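# Move tube carrier TC from nest N1 into raised nest N2

## Task

Carry the tube carrier TC out of transfer nest N1 and set it down flat in raised nest N2, sitting within N2's locators, turned so that its A1 well (the corner with the triangle on TC's top) lies at the N2 corner labelled A1. The task fails unless every vial in TC is still upright in its own well at the end. Vial rack R1 and its vials must be left exactly as they were, and forceps T1 must stay in holder H1, which is loose and must keep its original place and heading. The result must hold without the robot's support, so release TC and move the grippers away before finishing.

## Robot and tools

Robot: two 6-joint arms with parallel grippers, named left_arm and right_arm. Their root links sit in the scene frame at left_arm (+0.010, +0.350, 0) m, quat_wxyz (+1.000, 0, 0, +0.024), and right_arm (+0.013, -0.288, 0) m, quat_wxyz (+0.996, 0, 0, -0.092). The scene frame has its origin on the table top midway between the arms; +x runs out over the table, +z is up, and left_arm is on the +y side. The arm names do not refer to image sides. N1 lies between the arms; N2 is on the right_arm side (-y).

Gripper geometry: fingers extend along the gripper's +z and close along its y axis. end_effector_position is the point between the pads, roughly 1 cm back from the fingertips.

execute_actions: argument "actions" is a list holding at most one item; optional "pictures" (boolean) turns the camera images on or off for that result (they are on by default). An empty list moves nothing and just reports the state. A wait is {"steps": N} with N up to 300 control steps (1/30 s each), counted from the previous result, including reply time. A motion is {"rows": [...], "steps": N} with N up to 15 (default 15) and up to 15 rows; each row covers one step and the final row repeats to fill the remaining steps. A refused call does nothing.

Row layout: one list of 14 numbers, each in [-1, 1], covering both arms every time: left_arm waist, shoulder, elbow, wrist pitch, wrist yaw, wrist roll, gripper opening, then the same seven for right_arm. The six joint numbers are offsets, not poses: they are measured from that arm's joint angles as printed in the most recent result that shows them (before any such result, and for later calls within one reply, from where the arm is when the action begins), never from the prior row. Scale: 1.0 equals 1.202 rad waist, 1.258 shoulder, 1.238 elbow, 2.073 wrist pitch, 2.022 wrist yaw and wrist roll. Sending all zeros is therefore not a pause: it returns the arm to the reference angles. The opening number is absolute: +1 fully open, -1 closed.

Joint ranges (rad) per arm: waist -2.618 to 3.054, shoulder 0.000 to 3.142, elbow 0.000 to 3.142, wrist pitch -1.571 to 1.571, wrist yaw -1.571 to 1.571, wrist roll -2.094 to 2.094. True ends may differ by up to 0.036 rad. A target more than 0.036 rad beyond a stated end gets the call refused; targets past the real end are clipped there, and the result may say "joint sent to its limit" (possibly about an earlier action). Friction can leave a joint up to about 0.031 rad off target, so tiny commands may not move it.

Motion limits: each step, joint targets are kept within a lead of the measured angle: 0.202 rad waist, 0.258 shoulder, 0.238 elbow, 0.573 wrist pitch, 0.522 wrist yaw and roll. If targets would move a gripper over 70 mm from where it is, all joints of that arm are scaled back. Large moves thus take several steps. Between calls the arms keep heading to the last target until they have nearly stopped or a step is HELD.

Results: a state line `left_arm: …` | `right_arm: …` gives each gripper's end_effector_position (m) and end_effector_quat_wxyz in the scene frame; printed positions can be off, more so at long reach. Joint positions and velocities are listed per arm: six angles in rad plus gripper opening in metres (0.093 fully open to 0.000 closed), from the arm's encoders. grip_measured is the gripper motor position on the -1..+1 scale; pads meet near -0.94 and each mm of object width adds about 0.0208; each gripper has a fixed bias up to about 0.02, and opening in metres has about 1 mm fixed error. On a rigid flat object the reading settles up to about 12 mm below its width (about 0.21 on the grip scale); softer, rounder or smaller objects read lower. Sending a number further below the object's width squeezes harder, up to roughly 50-62 N per pad (less for parts under 5 mm). Keep sending the closing number to keep a grip. "joint command not followed" means a clearance check altered or blocked targets; HELD marks steps whose row was partly or wholly not sent.

Heat: holding loads warms motors. MOTOR HOT appears from 75 °C; at 90 °C that arm halts for 10 s; at 100 °C it goes limp and drops; these show as OVER-TEMPERATURE FAULT lines. Release loads when not needed.

Cameras: cam_head_left, cam_head_right, cam_high, cam_low, cam_left_wrist, cam_right_wrist, all 504x504. zoom_image takes "camera" (one of those names) and "region" [x0, y0, x1, y1] in pixels, top-left origin, at most 504 by 504, and returns a closer view of that camera's latest image. read_manual with optional "section" (only "licences") returns URDF licence text and moves nothing. finished_scene takes "scene", the integer number of the current scene; it is final and reports whether the goal was met, so only call it after TC is seated, released and the grippers are clear.

Avoid: dropping or tipping TC (vials must stay seated), knocking anything off the table, disturbing R1, T1 or the loose holder H1, pressing hard on parts, and arms colliding or pushing on each other. Brief external tugs on held parts or pushes on loose items can occur; grip firmly and check afterwards.

Each tool is called after "Emit:" in YAML: its name, and indented under it one key for each argument.

## Session

I'll start by looking at the current state.

Emit:
execute_actions:
  actions: []

Scene clock: 0.00 s of 12600.00 s.
left_arm: end_effector_position=(+0.3457, +0.1995, +0.2089) grip_measured=+1.000 end_effector_quat_wxyz=(+0.078, +0.526, +0.847, +0.006) | right_arm: end_effector_position=(+0.1395, +0.0118, +0.2589) grip_measured=+0.989 end_effector_quat_wxyz=(-0.357, +0.156, +0.871, +0.300)
Joint positions: left_arm=[-0.466  1.845  1.931 -1.5    0.009  0.693  0.093] | right_arm=[ 0.914  1.64   1.604 -1.482 -0.969  1.112  0.093]
Joint velocities: left_arm=[-0.007 -0.007  0.007  0.007  0.051  0.022  0.   ] | right_arm=[-0.007 -0.002 -0.017 -0.11  -0.022 -0.066  0.   ]
Motor temperatures (°C, as the motors report them): left_arm=[28 28 26 27 25 28] | right_arm=[26 25 29 28 29 27]

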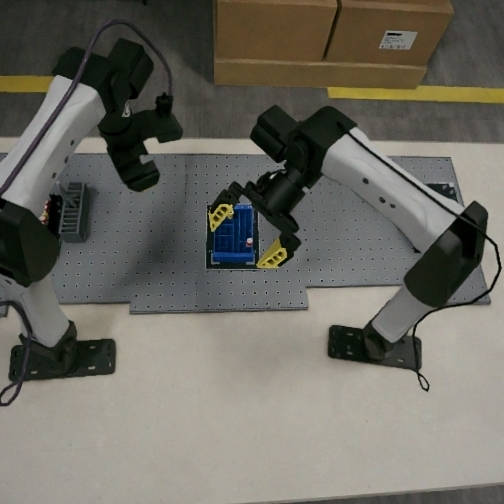

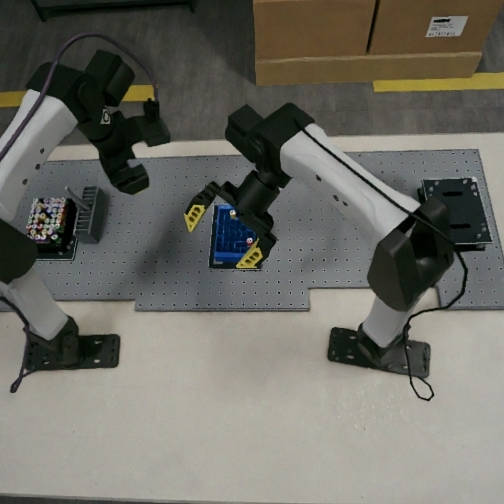

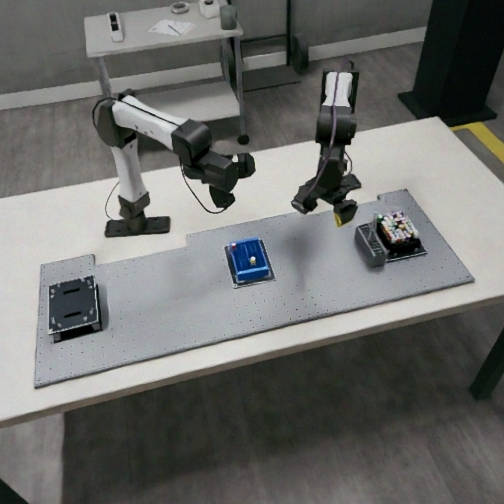

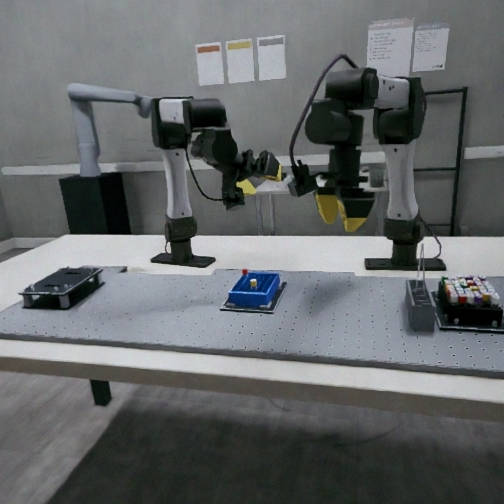

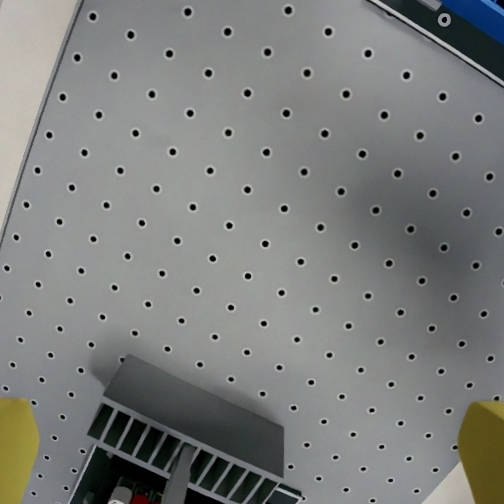

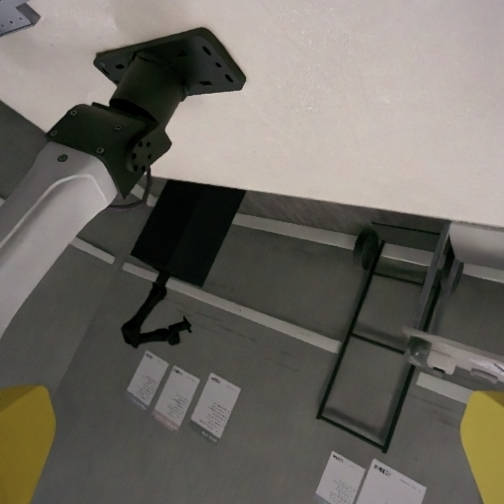

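Emit:
zoom_image:
  camera: "cam_high"
  region: [200, 210, 300, 310]

Emit:
zoom_image:
  camera: "cam_high"
  region: [20, 250, 140, 370]

Emit:
zoom_image:
  camera: "cam_low"
  region: [200, 240, 320, 340]

Emit:
zoom_image:
  camera: "cam_low"
  region: [0, 240, 140, 340]

Emit:
zoom_image:
  camera: "cam_head_right"
  region: [400, 160, 504, 270]

Emit:
zoom_image:
  camera: "cam_head_left"
  region: [180, 180, 300, 300]

Region (200, 210, 300, 310) of cam_high's 504x504 image, scaled by 5.040, with more detail than that image has.

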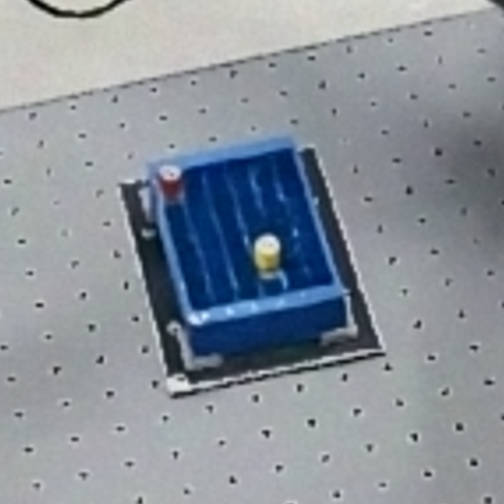

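Region (20, 250, 140, 370) of cam_high's 504x504 image, scaled by 4.200, with more detail than that image has.

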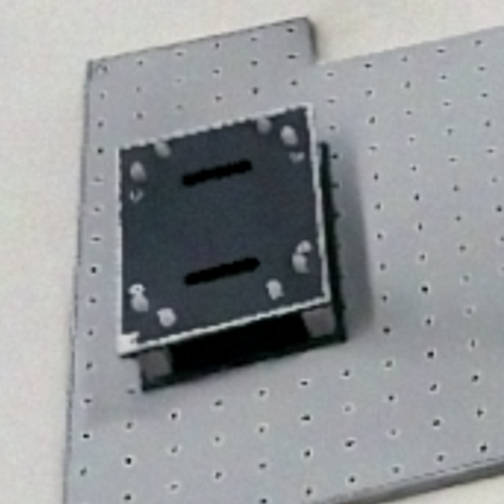

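Region (200, 240, 320, 340) of cam_low's 504x504 image, scaled by 4.200, with more detail than that image has.

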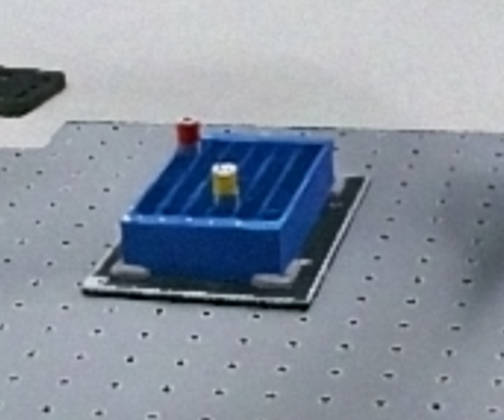

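Region (0, 240, 140, 340) of cam_low's 504x504 image, scaled by 3.600, with more detail than that image has; it fills the top 360 rows of this view, and the rest is white.

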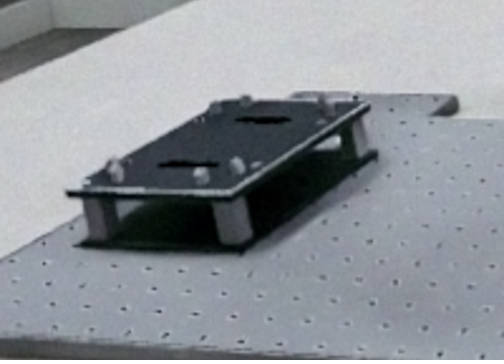

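Region (400, 160, 504, 270) of cam_head_right's 504x504 image, scaled by 4.582, with more detail than that image has; it fills the left 477 columns of this view, and the rest is white.

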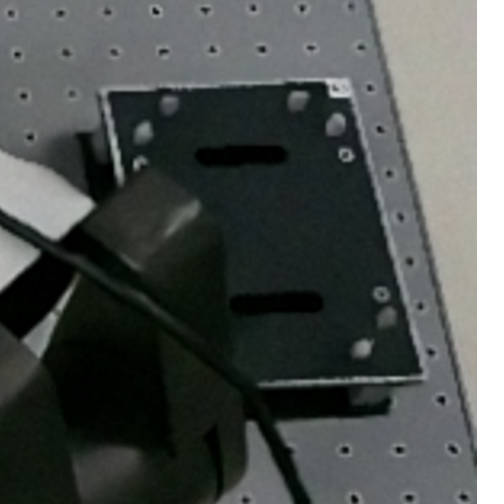

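Region (180, 180, 300, 300) of cam_head_left's 504x504 image, scaled by 4.200, with more detail than that image has.

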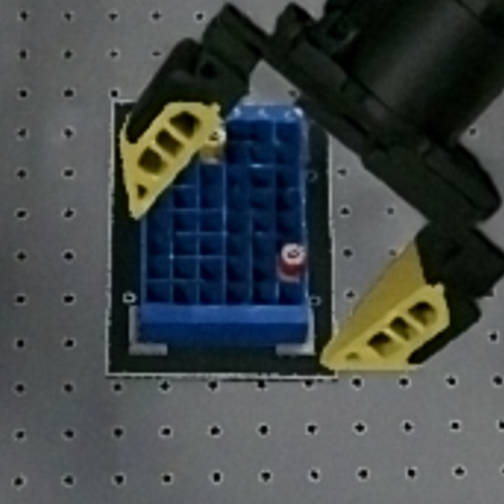

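Emit:
execute_actions:
  actions:
    - {"rows": [[0.05,0,0,0,0,0,1, 0.015,0.08,0.083,-0.007,0.1,-0.03,1],[0.1,0,0,0,0,0,1, 0.03,0.16,0.166,-0.014,0.2,-0.06,1],[0.15,0,0,0,0,0,1, 0.043,0.24,0.25,-0.021,0.29,-0.087,1],[0.2,0,0,0,0,0,1, 0.057,0.31,0.33,-0.028,0.38,-0.115,1],[0.22,0,0,0,0,0,1, 0.0715,0.3927,0.4144,-0.0347,0.4792,-0.1444,1]], "steps": 15}
  pictures: false

Emit:
execute_actions:
  actions:
    - {"steps": 45}

Scene clock: 120.50 s of 12600.00 s.
left_arm: end_effector_position=(+0.3747, +0.2968, +0.2090) grip_measured=+1.000 end_effector_quat_wxyz=(+0.077, +0.405, +0.911, +0.021) | right_arm: end_effector_position=(+0.2834, +0.0181, +0.1331) grip_measured=+0.989 end_effector_quat_wxyz=(-0.041, +0.017, +0.999, +0.016)
Joint positions: left_arm=[-0.193  1.845  1.931 -1.497  0.002  0.693  0.093] | right_arm=[ 0.997  2.162  2.09  -1.53  -0.081  0.845  0.093]
Joint velocities: left_arm=[-0.042  0.017  0.017  0.007 -0.007  0.037  0.   ] | right_arm=[ 0.012 -0.105  0.095 -0.154  0.505 -0.125 -0.001]
Motor temperatures (°C, as the motors report them): left_arm=[28 38 33 29 25 28] | right_arm=[26 32 35 28 29 27]
Steps of this call (steps 1 to 90: nothing new was sent; then 117.00 s passed at rest; steps 91 to 105: all 15 steps of this action). Readings (joint positions):
91: left_arm=[-0.462 1.845 1.931 -1.500 0.010 0.693] | right_arm=[0.916 1.651 1.621 -1.493 -0.943 1.105]
92: left_arm=[-0.447 1.845 1.931 -1.500 0.014 0.693] | right_arm=[0.922 1.684 1.672 -1.515 -0.882 1.088]
94: left_arm=[-0.373 1.845 1.931 -1.500 0.021 0.693] | right_arm=[0.943 1.799 1.825 -1.529 -0.724 1.037]
98: left_arm=[-0.190 1.845 1.931 -1.497 0.007 0.693] | right_arm=[0.988 2.056 2.070 -1.521 -0.379 0.919]
105: the state above

Scene clock: 122.00 s of 12600.00 s.
left_arm: end_effector_position=(+0.3747, +0.2965, +0.2090) grip_measured=+1.000 end_effector_quat_wxyz=(+0.077, +0.406, +0.911, +0.021) | right_arm: end_effector_position=(+0.2919, +0.0090, +0.1396) grip_measured=+0.989 end_effector_quat_wxyz=(-0.009, +0.007, +1.000, -0.004)
Joint positions: left_arm=[-0.193  1.845  1.931 -1.497  0.002  0.693  0.093] | right_arm=[ 0.997  2.15   2.099 -1.539 -0.008  0.826  0.093]
Joint velocities: left_arm=[ 0.017  0.007 -0.002 -0.095 -0.081 -0.022  0.   ] | right_arm=[-0.017 -0.007 -0.007  0.022 -0.007  0.037  0.   ]
Motor temperatures (°C, as the motors report them): left_arm=[28 38 33 29 25 28] | right_arm=[26 33 35 28 29 27]
Steps of this call (steps 1 to 30: the robot went on to your last target; steps 31 to 45: nothing new was sent). Readings (joint positions):
1: left_arm=[-0.193 1.845 1.931 -1.497 0.002 0.693] | right_arm=[0.997 2.159 2.093 -1.532 -0.066 0.841]
2: left_arm=[-0.193 1.845 1.931 -1.497 0.002 0.693] | right_arm=[0.997 2.156 2.096 -1.533 -0.053 0.838]
4: left_arm=[-0.193 1.845 1.931 -1.497 0.002 0.693] | right_arm=[0.997 2.152 2.099 -1.535 -0.037 0.833]
8: left_arm=[-0.193 1.845 1.931 -1.497 0.002 0.693] | right_arm=[0.997 2.150 2.099 -1.538 -0.019 0.829]
45: the state above
All arms were judged still, so your last target was given up. Only a new action makes them travel on or press farther. Fingers that are still opening or closing keep moving.

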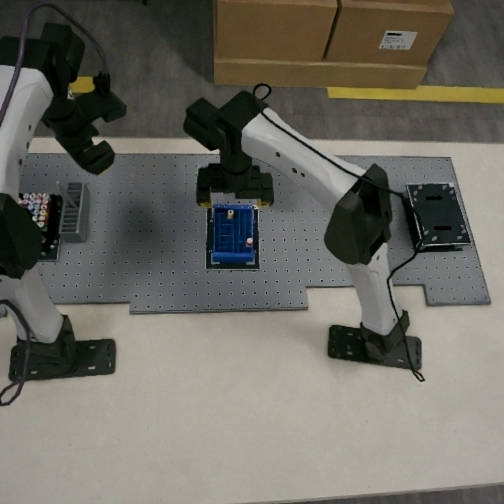

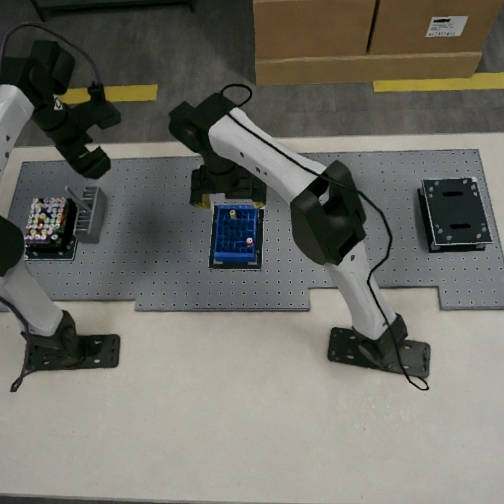

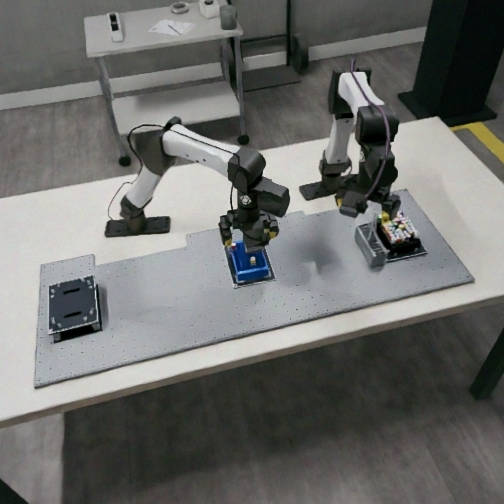

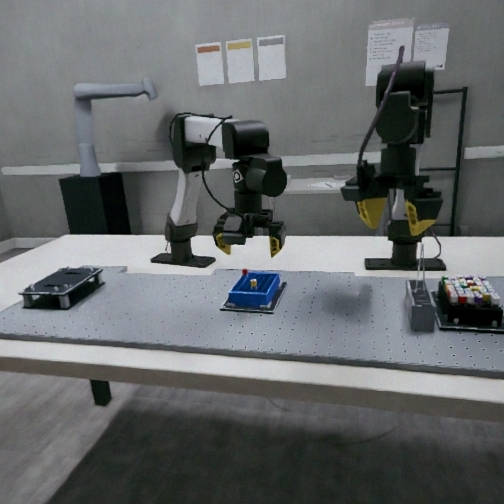

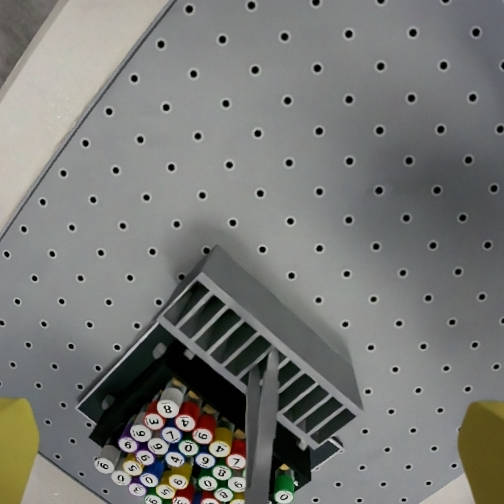

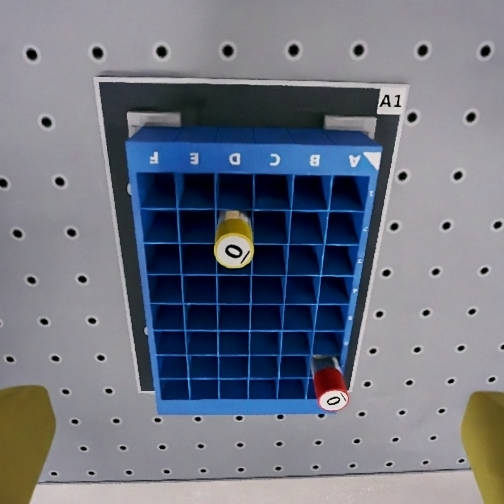

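Emit:
zoom_image:
  camera: "cam_right_wrist"
  region: [0, 0, 504, 504]

Region (0, 0, 504, 504) of cam_right_wrist's 504x504 image, scaled by 1.000.

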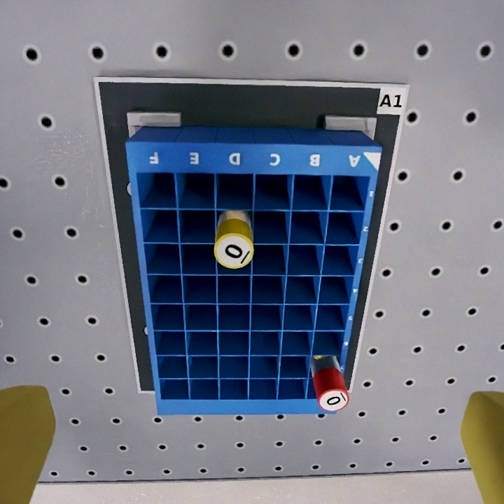

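Emit:
execute_actions:
  actions:
    - {"rows": [[0,0,0,0,0,0,1, 0.004,-0.009,-0.028,0.012,0.001,0.004,1],[0,0,0,0,0,0,1, 0.008,-0.018,-0.055,0.025,0.002,0.008,1],[0,0,0,0,0,0,1, 0.012,-0.026,-0.083,0.037,0.002,0.013,1],[0,0,0,0,0,0,1, 0.016,-0.035,-0.11,0.05,0.003,0.017,1],[0,0,0,0,0,0,1, 0.02,-0.044,-0.138,0.062,0.004,0.021,1],[0,0,0,0,0,0,1, 0.024,-0.053,-0.165,0.075,0.005,0.026,1],[0,0,0,0,0,0,1, 0.028,-0.062,-0.193,0.088,0.006,0.031,1],[0,0,0,0,0,0,1, 0.032,-0.072,-0.22,0.102,0.006,0.035,1]], "steps": 15}
  pictures: false

Emit:
execute_actions:
  actions:
    - {"steps": 30}

Scene clock: 242.50 s of 12600.00 s.
left_arm: end_effector_position=(+0.3747, +0.2965, +0.2090) grip_measured=+1.000 end_effector_quat_wxyz=(+0.077, +0.406, +0.911, +0.021) | right_arm: end_effector_position=(+0.2720, +0.0077, +0.0993) grip_measured=+0.989 end_effector_quat_wxyz=(-0.014, +0.018, +1.000, -0.014)
Joint positions: left_arm=[-0.193  1.845  1.931 -1.497  0.002  0.693  0.093] | right_arm=[ 1.033  2.088  1.842 -1.364 -0.004  0.885  0.093]
Joint velocities: left_arm=[-0.017  0.002 -0.017  0.022 -0.037 -0.007  0.   ] | right_arm=[ 0.002 -0.071 -0.017  0.168 -0.022 -0.022 -0.   ]
Motor temperatures (°C, as the motors report them): left_arm=[28 40 35 29 25 28] | right_arm=[26 52 40 28 29 27]
Steps of this call (steps 1 to 90: nothing new was sent; then 117.00 s passed at rest; steps 91 to 105: all 15 steps of this action). Readings (joint positions):
91: left_arm=[-0.193 1.845 1.931 -1.497 0.002 0.693] | right_arm=[0.997 2.150 2.097 -1.537 -0.008 0.826]
92: left_arm=[-0.193 1.845 1.931 -1.497 0.002 0.693] | right_arm=[0.997 2.147 2.087 -1.529 -0.008 0.828]
94: left_arm=[-0.193 1.845 1.931 -1.497 0.002 0.693] | right_arm=[0.999 2.133 2.037 -1.502 -0.008 0.835]
98: left_arm=[-0.193 1.845 1.931 -1.497 0.002 0.693] | right_arm=[1.015 2.099 1.902 -1.431 -0.005 0.861]
105: the state above

Scene clock: 243.50 s of 12600.00 s.
left_arm: end_effector_position=(+0.3747, +0.2965, +0.2090) grip_measured=+1.000 end_effector_quat_wxyz=(+0.077, +0.406, +0.911, +0.021) | right_arm: end_effector_position=(+0.2759, +0.0118, +0.1027) grip_measured=+0.989 end_effector_quat_wxyz=(-0.004, +0.021, +1.000, -0.002)
Joint positions: left_arm=[-0.193  1.845  1.931 -1.497  0.002  0.693  0.093] | right_arm=[ 1.033  2.078  1.842 -1.341 -0.003  0.891  0.093]
Joint velocities: left_arm=[ 0.012  0.017  0.002  0.007  0.007 -0.007  0.   ] | right_arm=[-0.007 -0.012 -0.007  0.007  0.007 -0.081  0.001]
Motor temperatures (°C, as the motors report them): left_arm=[28 40 35 29 25 28] | right_arm=[26 52 40 28 29 27]
Steps of this call (steps 1 to 30: the robot went on to your last target). Readings (joint positions):
1: left_arm=[-0.193 1.845 1.931 -1.497 0.002 0.693] | right_arm=[1.033 2.086 1.842 -1.359 -0.004 0.886]
2: left_arm=[-0.193 1.845 1.931 -1.497 0.002 0.693] | right_arm=[1.033 2.083 1.842 -1.355 -0.004 0.887]
4: left_arm=[-0.193 1.845 1.931 -1.497 0.002 0.693] | right_arm=[1.033 2.080 1.842 -1.349 -0.003 0.889]
8: left_arm=[-0.193 1.845 1.931 -1.497 0.002 0.693] | right_arm=[1.033 2.078 1.842 -1.344 -0.003 0.890]
30: the state above
All arms were judged still, so your last target was given up. Only a new action makes them travel on or press farther. Fingers that are still opening or closing keep moving.

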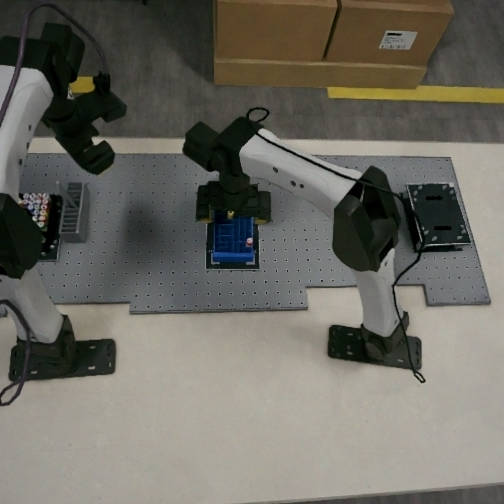

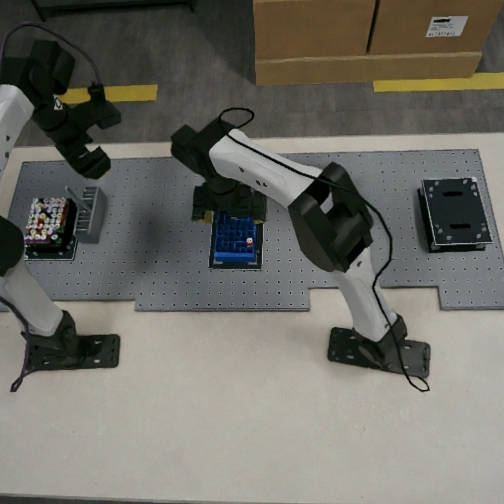

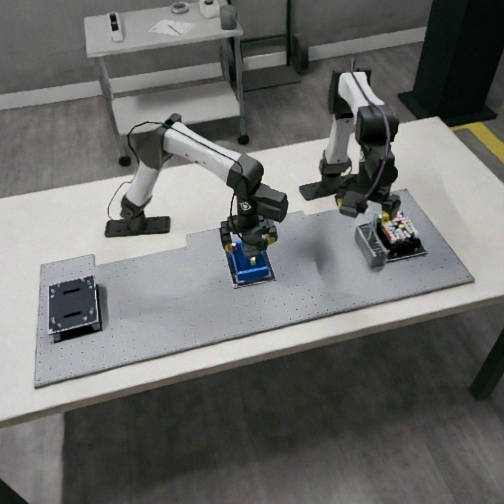

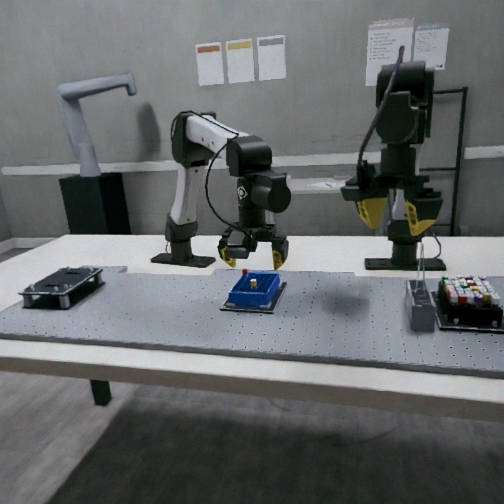

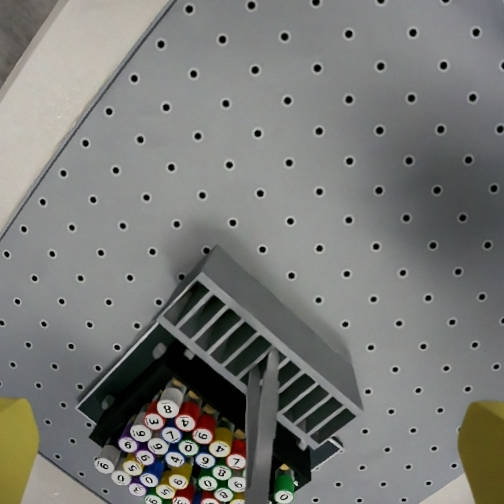

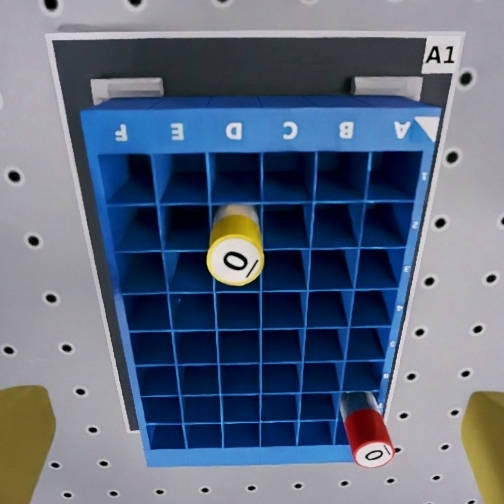

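Emit:
execute_actions:
  actions:
    - {"rows": [[0,0,0,0,0,0,1, 0,-0.001,-0.012,0.007,0,0,1],[0,0,0,0,0,0,1, 0,-0.002,-0.024,0.014,0,0,1],[0,0,0,0,0,0,1, 0,-0.002,-0.036,0.022,0,0,1],[0,0,0,0,0,0,1, 0,-0.003,-0.048,0.029,0,0,1],[0,0,0,0,0,0,1, 0,-0.004,-0.06,0.036,0,0,1],[0,0,0,0,0,0,1, 0,-0.004,-0.072,0.043,0,0,1],[0,0,0,0,0,0,1, 0,-0.005,-0.084,0.05,0,0,1],[0,0,0,0,0,0,1, 0,-0.005,-0.096,0.058,0,0,1],[0,0,0,0,0,0,1, 0,-0.006,-0.1086,0.0651,0,0,1]], "steps": 15}
  pictures: false

Emit:
execute_actions:
  actions:
    - {"steps": 20}

Scene clock: 287.63 s of 12600.00 s.
left_arm: end_effector_position=(+0.3747, +0.2965, +0.2090) grip_measured=+1.000 end_effector_quat_wxyz=(+0.077, +0.406, +0.911, +0.021) | right_arm: end_effector_position=(+0.2724, +0.0079, +0.0727) grip_measured=+0.989 end_effector_quat_wxyz=(-0.008, +0.021, +1.000, -0.007)
Joint positions: left_arm=[-0.193  1.845  1.931 -1.497  0.002  0.693  0.093] | right_arm=[ 1.033  2.078  1.722 -1.237 -0.003  0.891  0.093]
Joint velocities: left_arm=[ 0.002 -0.017  0.002 -0.066 -0.007 -0.037  0.   ] | right_arm=[-0.017 -0.007 -0.012  0.066  0.051  0.007 -0.001]
Motor temperatures (°C, as the motors report them): left_arm=[28 41 36 29 25 28] | right_arm=[26 54 38 28 29 27]
Steps of this call (steps 1 to 90: nothing new was sent; then 40.63 s passed at rest; steps 91 to 105: all 15 steps of this action). Readings (joint positions):
91: left_arm=[-0.193 1.845 1.931 -1.497 0.002 0.693] | right_arm=[1.033 2.078 1.842 -1.341 -0.003 0.891]
92: left_arm=[-0.193 1.845 1.931 -1.497 0.002 0.693] | right_arm=[1.033 2.078 1.840 -1.339 -0.003 0.891]
94: left_arm=[-0.193 1.845 1.931 -1.497 0.002 0.693] | right_arm=[1.033 2.078 1.827 -1.325 -0.003 0.891]
98: left_arm=[-0.193 1.845 1.931 -1.497 0.002 0.693] | right_arm=[1.033 2.078 1.767 -1.284 -0.003 0.891]
105: the state above

Scene clock: 288.30 s of 12600.00 s.
left_arm: end_effector_position=(+0.3747, +0.2965, +0.2090) grip_measured=+1.000 end_effector_quat_wxyz=(+0.077, +0.406, +0.911, +0.021) | right_arm: end_effector_position=(+0.2750, +0.0109, +0.0727) grip_measured=+0.989 end_effector_quat_wxyz=(-0.003, +0.021, +1.000, -0.001)
Joint positions: left_arm=[-0.193  1.845  1.931 -1.497  0.002  0.693  0.093] | right_arm=[ 1.033  2.078  1.722 -1.22  -0.003  0.891  0.093]
Joint velocities: left_arm=[ 0.002  0.007 -0.007 -0.066 -0.051  0.022  0.   ] | right_arm=[ 0.002 -0.022  0.007  0.022 -0.022 -0.037  0.001]
Motor temperatures (°C, as the motors report them): left_arm=[28 41 36 29 25 28] | right_arm=[26 54 38 28 29 27]
Steps of this call (steps 1 to 20: the robot went on to your last target). Readings (joint positions):
1: left_arm=[-0.193 1.845 1.931 -1.497 0.002 0.693] | right_arm=[1.033 2.078 1.722 -1.233 -0.003 0.891]
2: left_arm=[-0.193 1.845 1.931 -1.497 0.002 0.693] | right_arm=[1.033 2.078 1.722 -1.230 -0.003 0.891]
4: left_arm=[-0.193 1.845 1.931 -1.497 0.002 0.693] | right_arm=[1.033 2.078 1.722 -1.226 -0.003 0.891]
8: left_arm=[-0.193 1.845 1.931 -1.497 0.002 0.693] | right_arm=[1.033 2.078 1.722 -1.222 -0.003 0.891]
20: the state above

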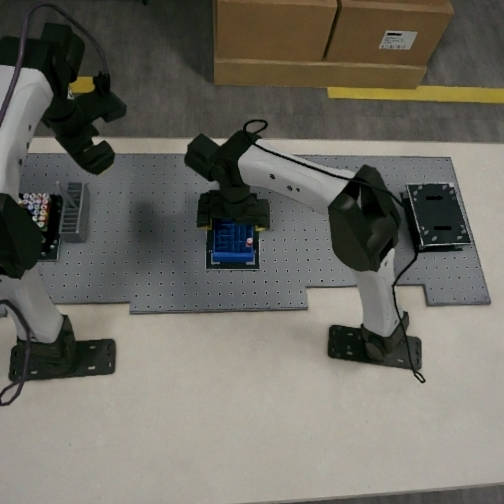

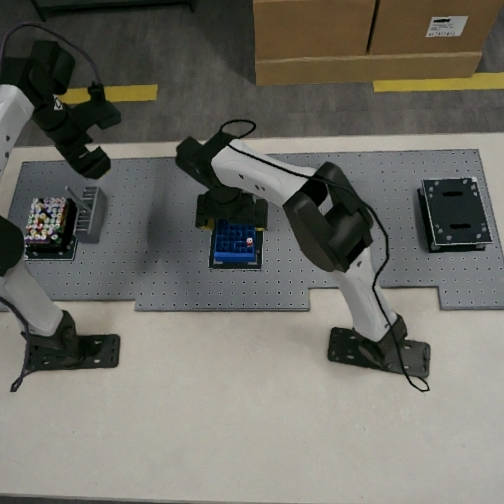

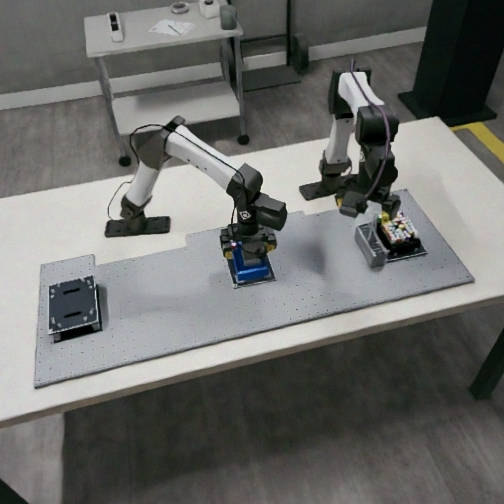

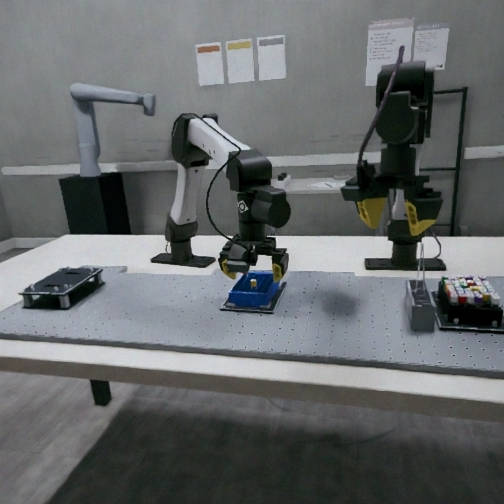

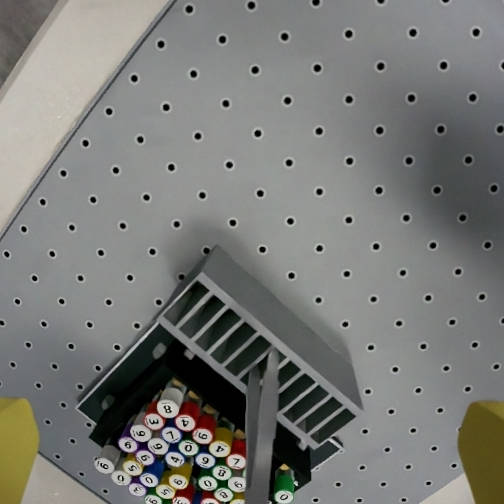

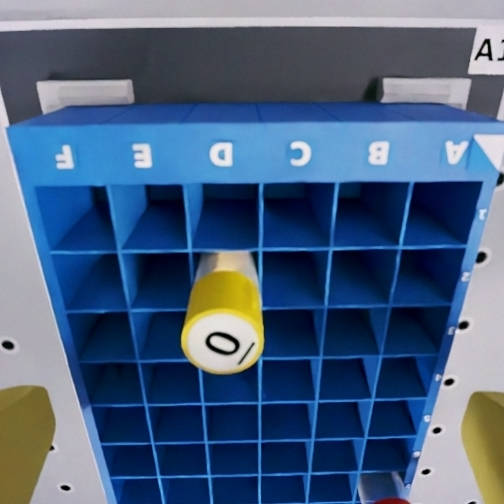

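Emit:
execute_actions:
  actions:
    - {"rows": [[0,0,0,0,0,0,1, 0,-0.001,-0.012,0.008,0,0,1],[0,0,0,0,0,0,1, 0,-0.002,-0.022,0.015,0,0,1],[0,0,0,0,0,0,1, 0,-0.002,-0.032,0.022,0,0,1],[0,0,0,0,0,0,1, 0,-0.003,-0.042,0.029,0,0,1],[0,0,0,0,0,0,1, 0,-0.004,-0.052,0.036,0,0,1],[0,0,0,0,0,0,1, 0,-0.004,-0.062,0.043,0,0,1],[0,0,0,0,0,0,1, 0,-0.005,-0.072,0.05,0,0,1],[0,0,0,0,0,0,1, 0,-0.005,-0.0816,0.0555,0,0,1]], "steps": 15}
  pictures: false

Emit:
execute_actions:
  actions:
    - {"steps": 20}

Scene clock: 307.67 s of 12600.00 s.
left_arm: end_effector_position=(+0.3747, +0.2965, +0.2090) grip_measured=+1.000 end_effector_quat_wxyz=(+0.077, +0.406, +0.911, +0.021) | right_arm: end_effector_position=(+0.2738, +0.0095, +0.0515) grip_measured=+0.989 end_effector_quat_wxyz=(-0.001, +0.021, +1.000, +0.001)
Joint positions: left_arm=[-0.193  1.845  1.931 -1.497  0.002  0.693  0.093] | right_arm=[ 1.033  2.078  1.637 -1.129 -0.003  0.891  0.093]
Joint velocities: left_arm=[ 0.007  0.037  0.007  0.051 -0.066  0.022  0.   ] | right_arm=[-0.012 -0.002 -0.037  0.022 -0.095 -0.037 -0.   ]
Motor temperatures (°C, as the motors report them): left_arm=[28 41 36 29 25 28] | right_arm=[26 53 38 28 29 27]
Steps of this call (steps 1 to 15: the robot went on to your last target; steps 16 to 90: nothing new was sent; then 15.87 s passed at rest; steps 91 to 105: all 15 steps of this action). Readings (joint positions):
91: left_arm=[-0.193 1.845 1.931 -1.497 0.002 0.693] | right_arm=[1.033 2.078 1.722 -1.220 -0.003 0.891]
92: left_arm=[-0.193 1.845 1.931 -1.497 0.002 0.693] | right_arm=[1.033 2.078 1.721 -1.218 -0.003 0.891]
94: left_arm=[-0.193 1.845 1.931 -1.497 0.002 0.693] | right_arm=[1.033 2.078 1.710 -1.203 -0.003 0.891]
98: left_arm=[-0.193 1.845 1.931 -1.497 0.002 0.693] | right_arm=[1.033 2.078 1.661 -1.163 -0.003 0.891]
105: the state above

Scene clock: 308.33 s of 12600.00 s.
left_arm: end_effector_position=(+0.3747, +0.2965, +0.2090) grip_measured=+1.000 end_effector_quat_wxyz=(+0.077, +0.406, +0.911, +0.021) | right_arm: end_effector_position=(+0.2754, +0.0113, +0.0515) grip_measured=+0.989 end_effector_quat_wxyz=(+0.002, +0.021, +1.000, +0.005)
Joint positions: left_arm=[-0.193  1.845  1.931 -1.497  0.002  0.693  0.093] | right_arm=[ 1.033  2.078  1.637 -1.119 -0.003  0.891  0.093]
Joint velocities: left_arm=[-0.012  0.002 -0.007 -0.007 -0.037 -0.051  0.   ] | right_arm=[-0.012  0.002 -0.012 -0.007 -0.007 -0.037 -0.   ]
Motor temperatures (°C, as the motors report them): left_arm=[28 41 36 29 25 28] | right_arm=[26 53 38 28 29 27]
Steps of this call (steps 1 to 20: the robot went on to your last target). Readings (joint positions):
1: left_arm=[-0.193 1.845 1.931 -1.497 0.002 0.693] | right_arm=[1.033 2.078 1.637 -1.127 -0.003 0.891]
2: left_arm=[-0.193 1.845 1.931 -1.497 0.002 0.693] | right_arm=[1.033 2.078 1.637 -1.125 -0.003 0.891]
4: left_arm=[-0.193 1.845 1.931 -1.497 0.002 0.693] | right_arm=[1.033 2.078 1.637 -1.122 -0.003 0.891]
8: left_arm=[-0.193 1.845 1.931 -1.497 0.002 0.693] | right_arm=[1.033 2.078 1.637 -1.120 -0.003 0.891]
20: the state above

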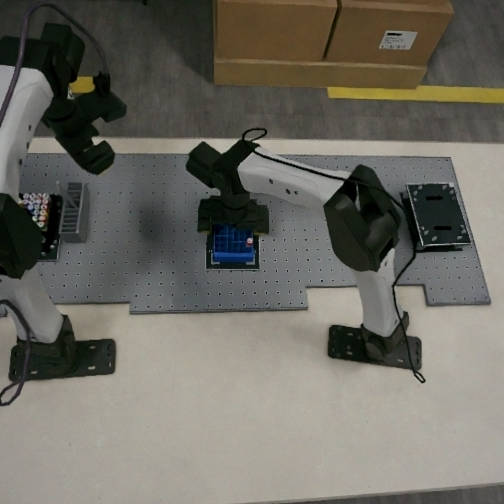

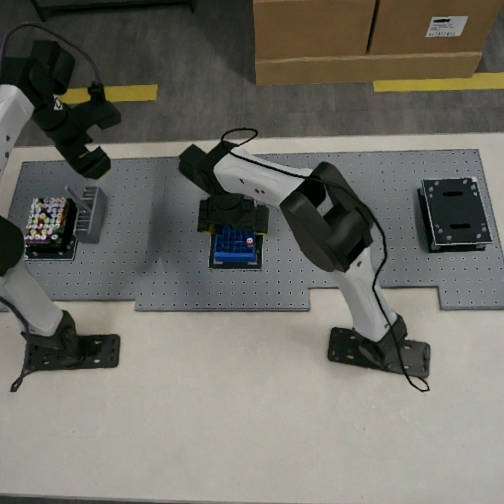

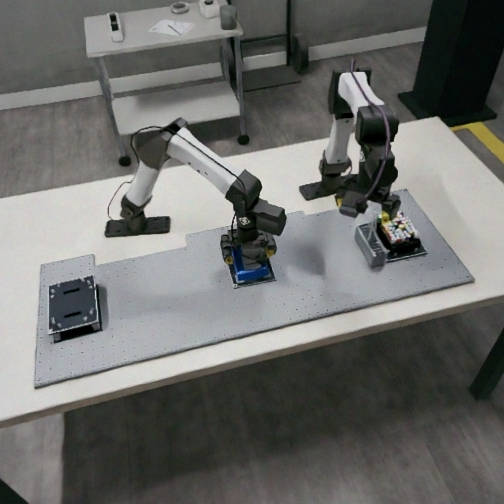

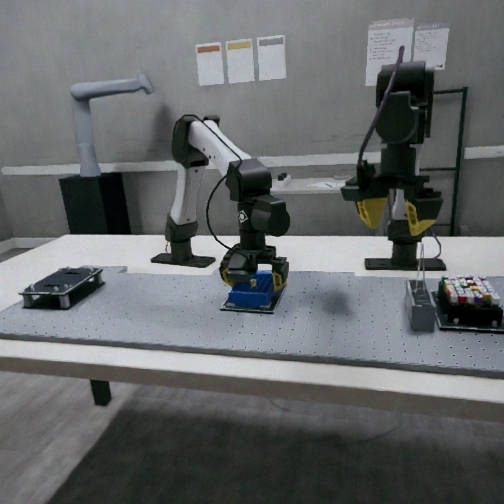

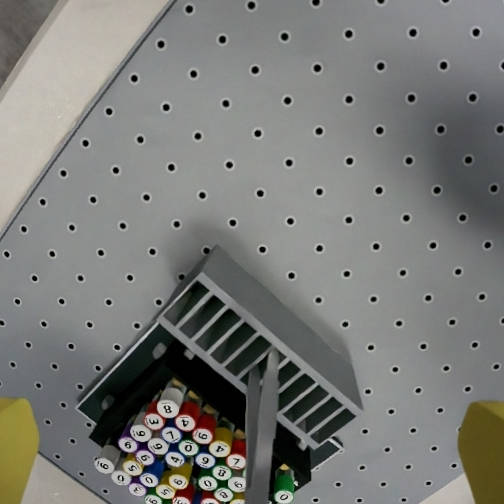

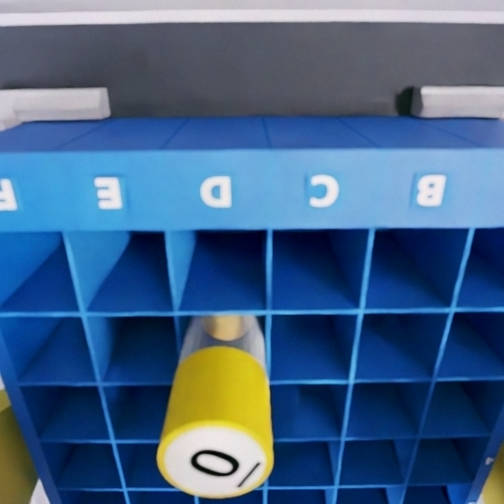

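Emit:
execute_actions:
  actions:
    - {"rows": [[0,0,0,0,0,0,1, 0,0,0,0,0,0,0.93],[0,0,0,0,0,0,1, 0,0,0,0,0,0,0.89],[0,0,0,0,0,0,1, 0,0,0,0,0,0,0.86],[0,0,0,0,0,0,1, 0,0,0,0,0,0,0.83],[0,0,0,0,0,0,1, 0,0,0,0,0,0,0.8],[0,0,0,0,0,0,1, 0,0,0,0,0,0,0.77],[0,0,0,0,0,0,1, 0,0,0,0,0,0,0.74],[0,0,0,0,0,0,1, 0,0,0,0,0,0,0.71],[0,0,0,0,0,0,1, 0,0,0,0,0,0,0.68],[0,0,0,0,0,0,1, 0,0,0,0,0,0,0.65],[0,0,0,0,0,0,1, 0,0,0,0,0,0,0.62],[0,0,0,0,0,0,1, 0,0,0,0,0,0,0.6]], "steps": 15}
  pictures: false

Emit:
execute_actions:
  actions:
    - {"steps": 15}

Scene clock: 318.13 s of 12600.00 s.
left_arm: end_effector_position=(+0.3747, +0.2965, +0.2090) grip_measured=+1.000 end_effector_quat_wxyz=(+0.077, +0.406, +0.911, +0.021) | right_arm: end_effector_position=(+0.2755, +0.0110, +0.0515) grip_measured=+0.671 end_effector_quat_wxyz=(+0.003, +0.021, +1.000, +0.004)
Joint positions: left_arm=[-0.193  1.845  1.931 -1.497  0.002  0.693  0.093] | right_arm=[ 1.033  2.078  1.637 -1.12  -0.002  0.891  0.077]
Joint velocities: left_arm=[ 0.002  0.007 -0.002  0.007 -0.022 -0.037  0.   ] | right_arm=[ 0.007 -0.017  0.007  0.051 -0.007 -0.051 -0.001]
Motor temperatures (°C, as the motors report them): left_arm=[28 42 36 29 25 28] | right_arm=[26 53 38 28 29 27]
Steps of this call (steps 1 to 15: the robot went on to your last target; steps 16 to 90: nothing new was sent; then 6.30 s passed at rest; steps 91 to 105: all 15 steps of this action). Readings (joint positions):
91: left_arm=[-0.193 1.845 1.931 -1.497 0.002 0.693] | right_arm=[1.033 2.078 1.637 -1.118 -0.003 0.891]
92: left_arm=[-0.193 1.845 1.931 -1.497 0.002 0.693] | right_arm=[1.033 2.078 1.637 -1.118 -0.003 0.891]
94: left_arm=[-0.193 1.845 1.931 -1.497 0.002 0.693] | right_arm=[1.033 2.078 1.637 -1.118 -0.003 0.891]
98: left_arm=[-0.193 1.845 1.931 -1.497 0.002 0.693] | right_arm=[1.033 2.078 1.637 -1.120 -0.002 0.891]
105: the state above

Scene clock: 318.63 s of 12600.00 s.
left_arm: end_effector_position=(+0.3747, +0.2965, +0.2090) grip_measured=+1.000 end_effector_quat_wxyz=(+0.077, +0.406, +0.911, +0.021) | right_arm: end_effector_position=(+0.2755, +0.0110, +0.0515) grip_measured=+0.671 end_effector_quat_wxyz=(+0.003, +0.021, +1.000, +0.004)
Joint positions: left_arm=[-0.193  1.845  1.931 -1.497  0.002  0.693  0.093] | right_arm=[ 1.033  2.078  1.637 -1.12  -0.002  0.891  0.077]
Joint velocities: left_arm=[ 0.017  0.002 -0.012 -0.007  0.022  0.022  0.   ] | right_arm=[ 0.007  0.007  0.002 -0.022 -0.037 -0.11  -0.001]
Motor temperatures (°C, as the motors report them): left_arm=[28 42 36 29 25 28] | right_arm=[26 53 38 28 29 27]
Steps of this call (steps 1 to 15: the robot went on to your last target). Readings (joint positions):
1: left_arm=[-0.193 1.845 1.931 -1.497 0.002 0.693] | right_arm=[1.033 2.078 1.637 -1.120 -0.002 0.891]
2: left_arm=[-0.193 1.845 1.931 -1.497 0.002 0.693] | right_arm=[1.033 2.078 1.637 -1.120 -0.002 0.891]
4: left_arm=[-0.193 1.845 1.931 -1.497 0.002 0.693] | right_arm=[1.033 2.078 1.637 -1.120 -0.002 0.891]
8: left_arm=[-0.193 1.845 1.931 -1.497 0.002 0.693] | right_arm=[1.033 2.078 1.637 -1.120 -0.002 0.891]
15: the state above
All arms were judged still, so your last target was given up. Only a new action makes them travel on or press farther. Fingers that are still opening or closing keep moving.

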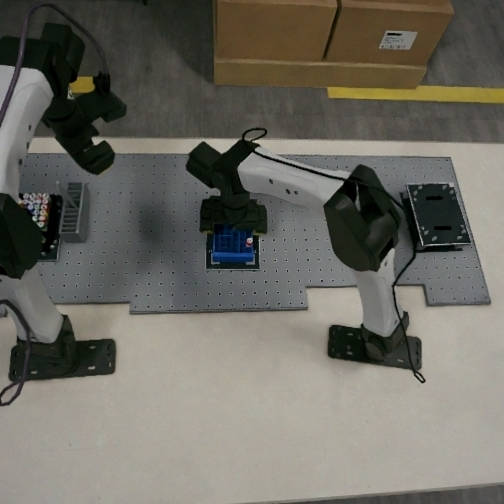

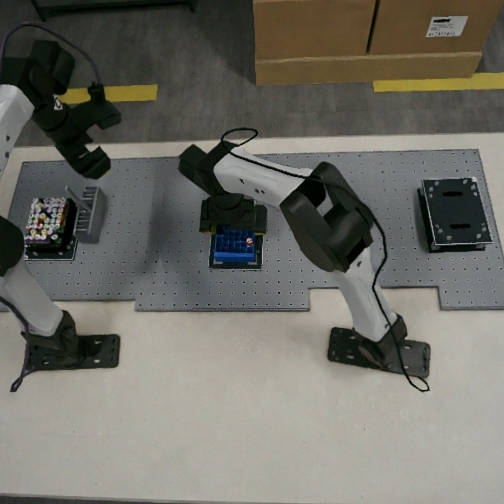

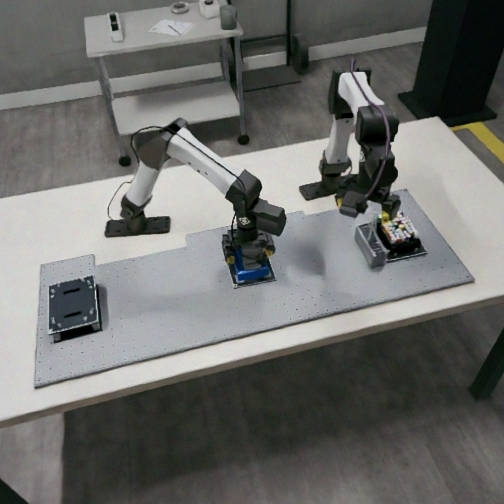

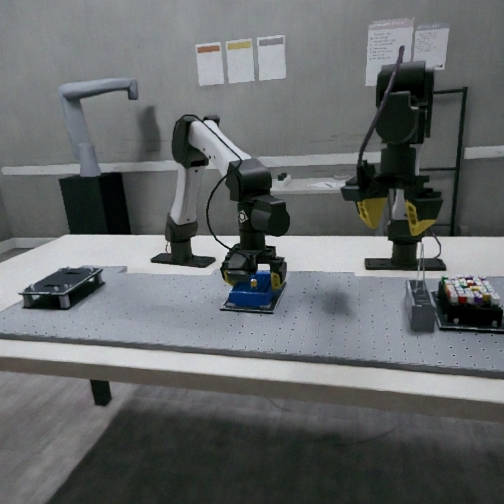

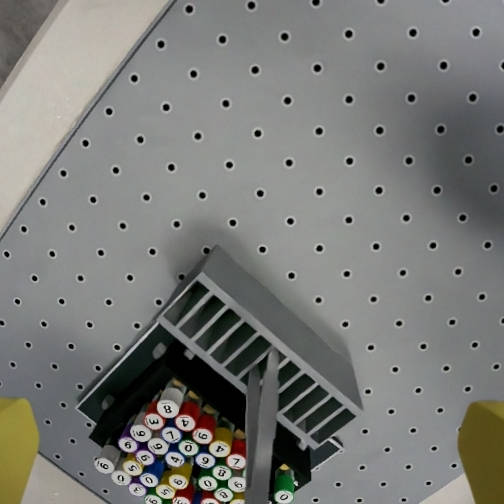

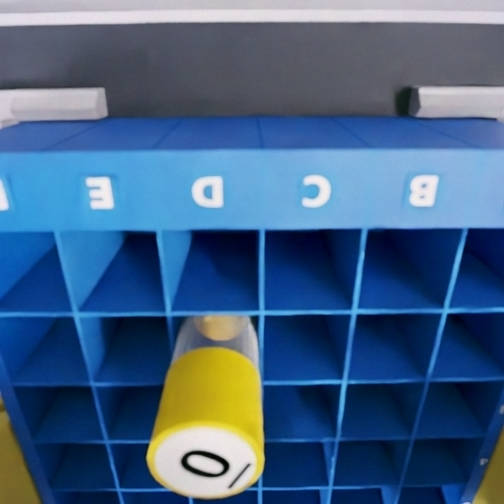

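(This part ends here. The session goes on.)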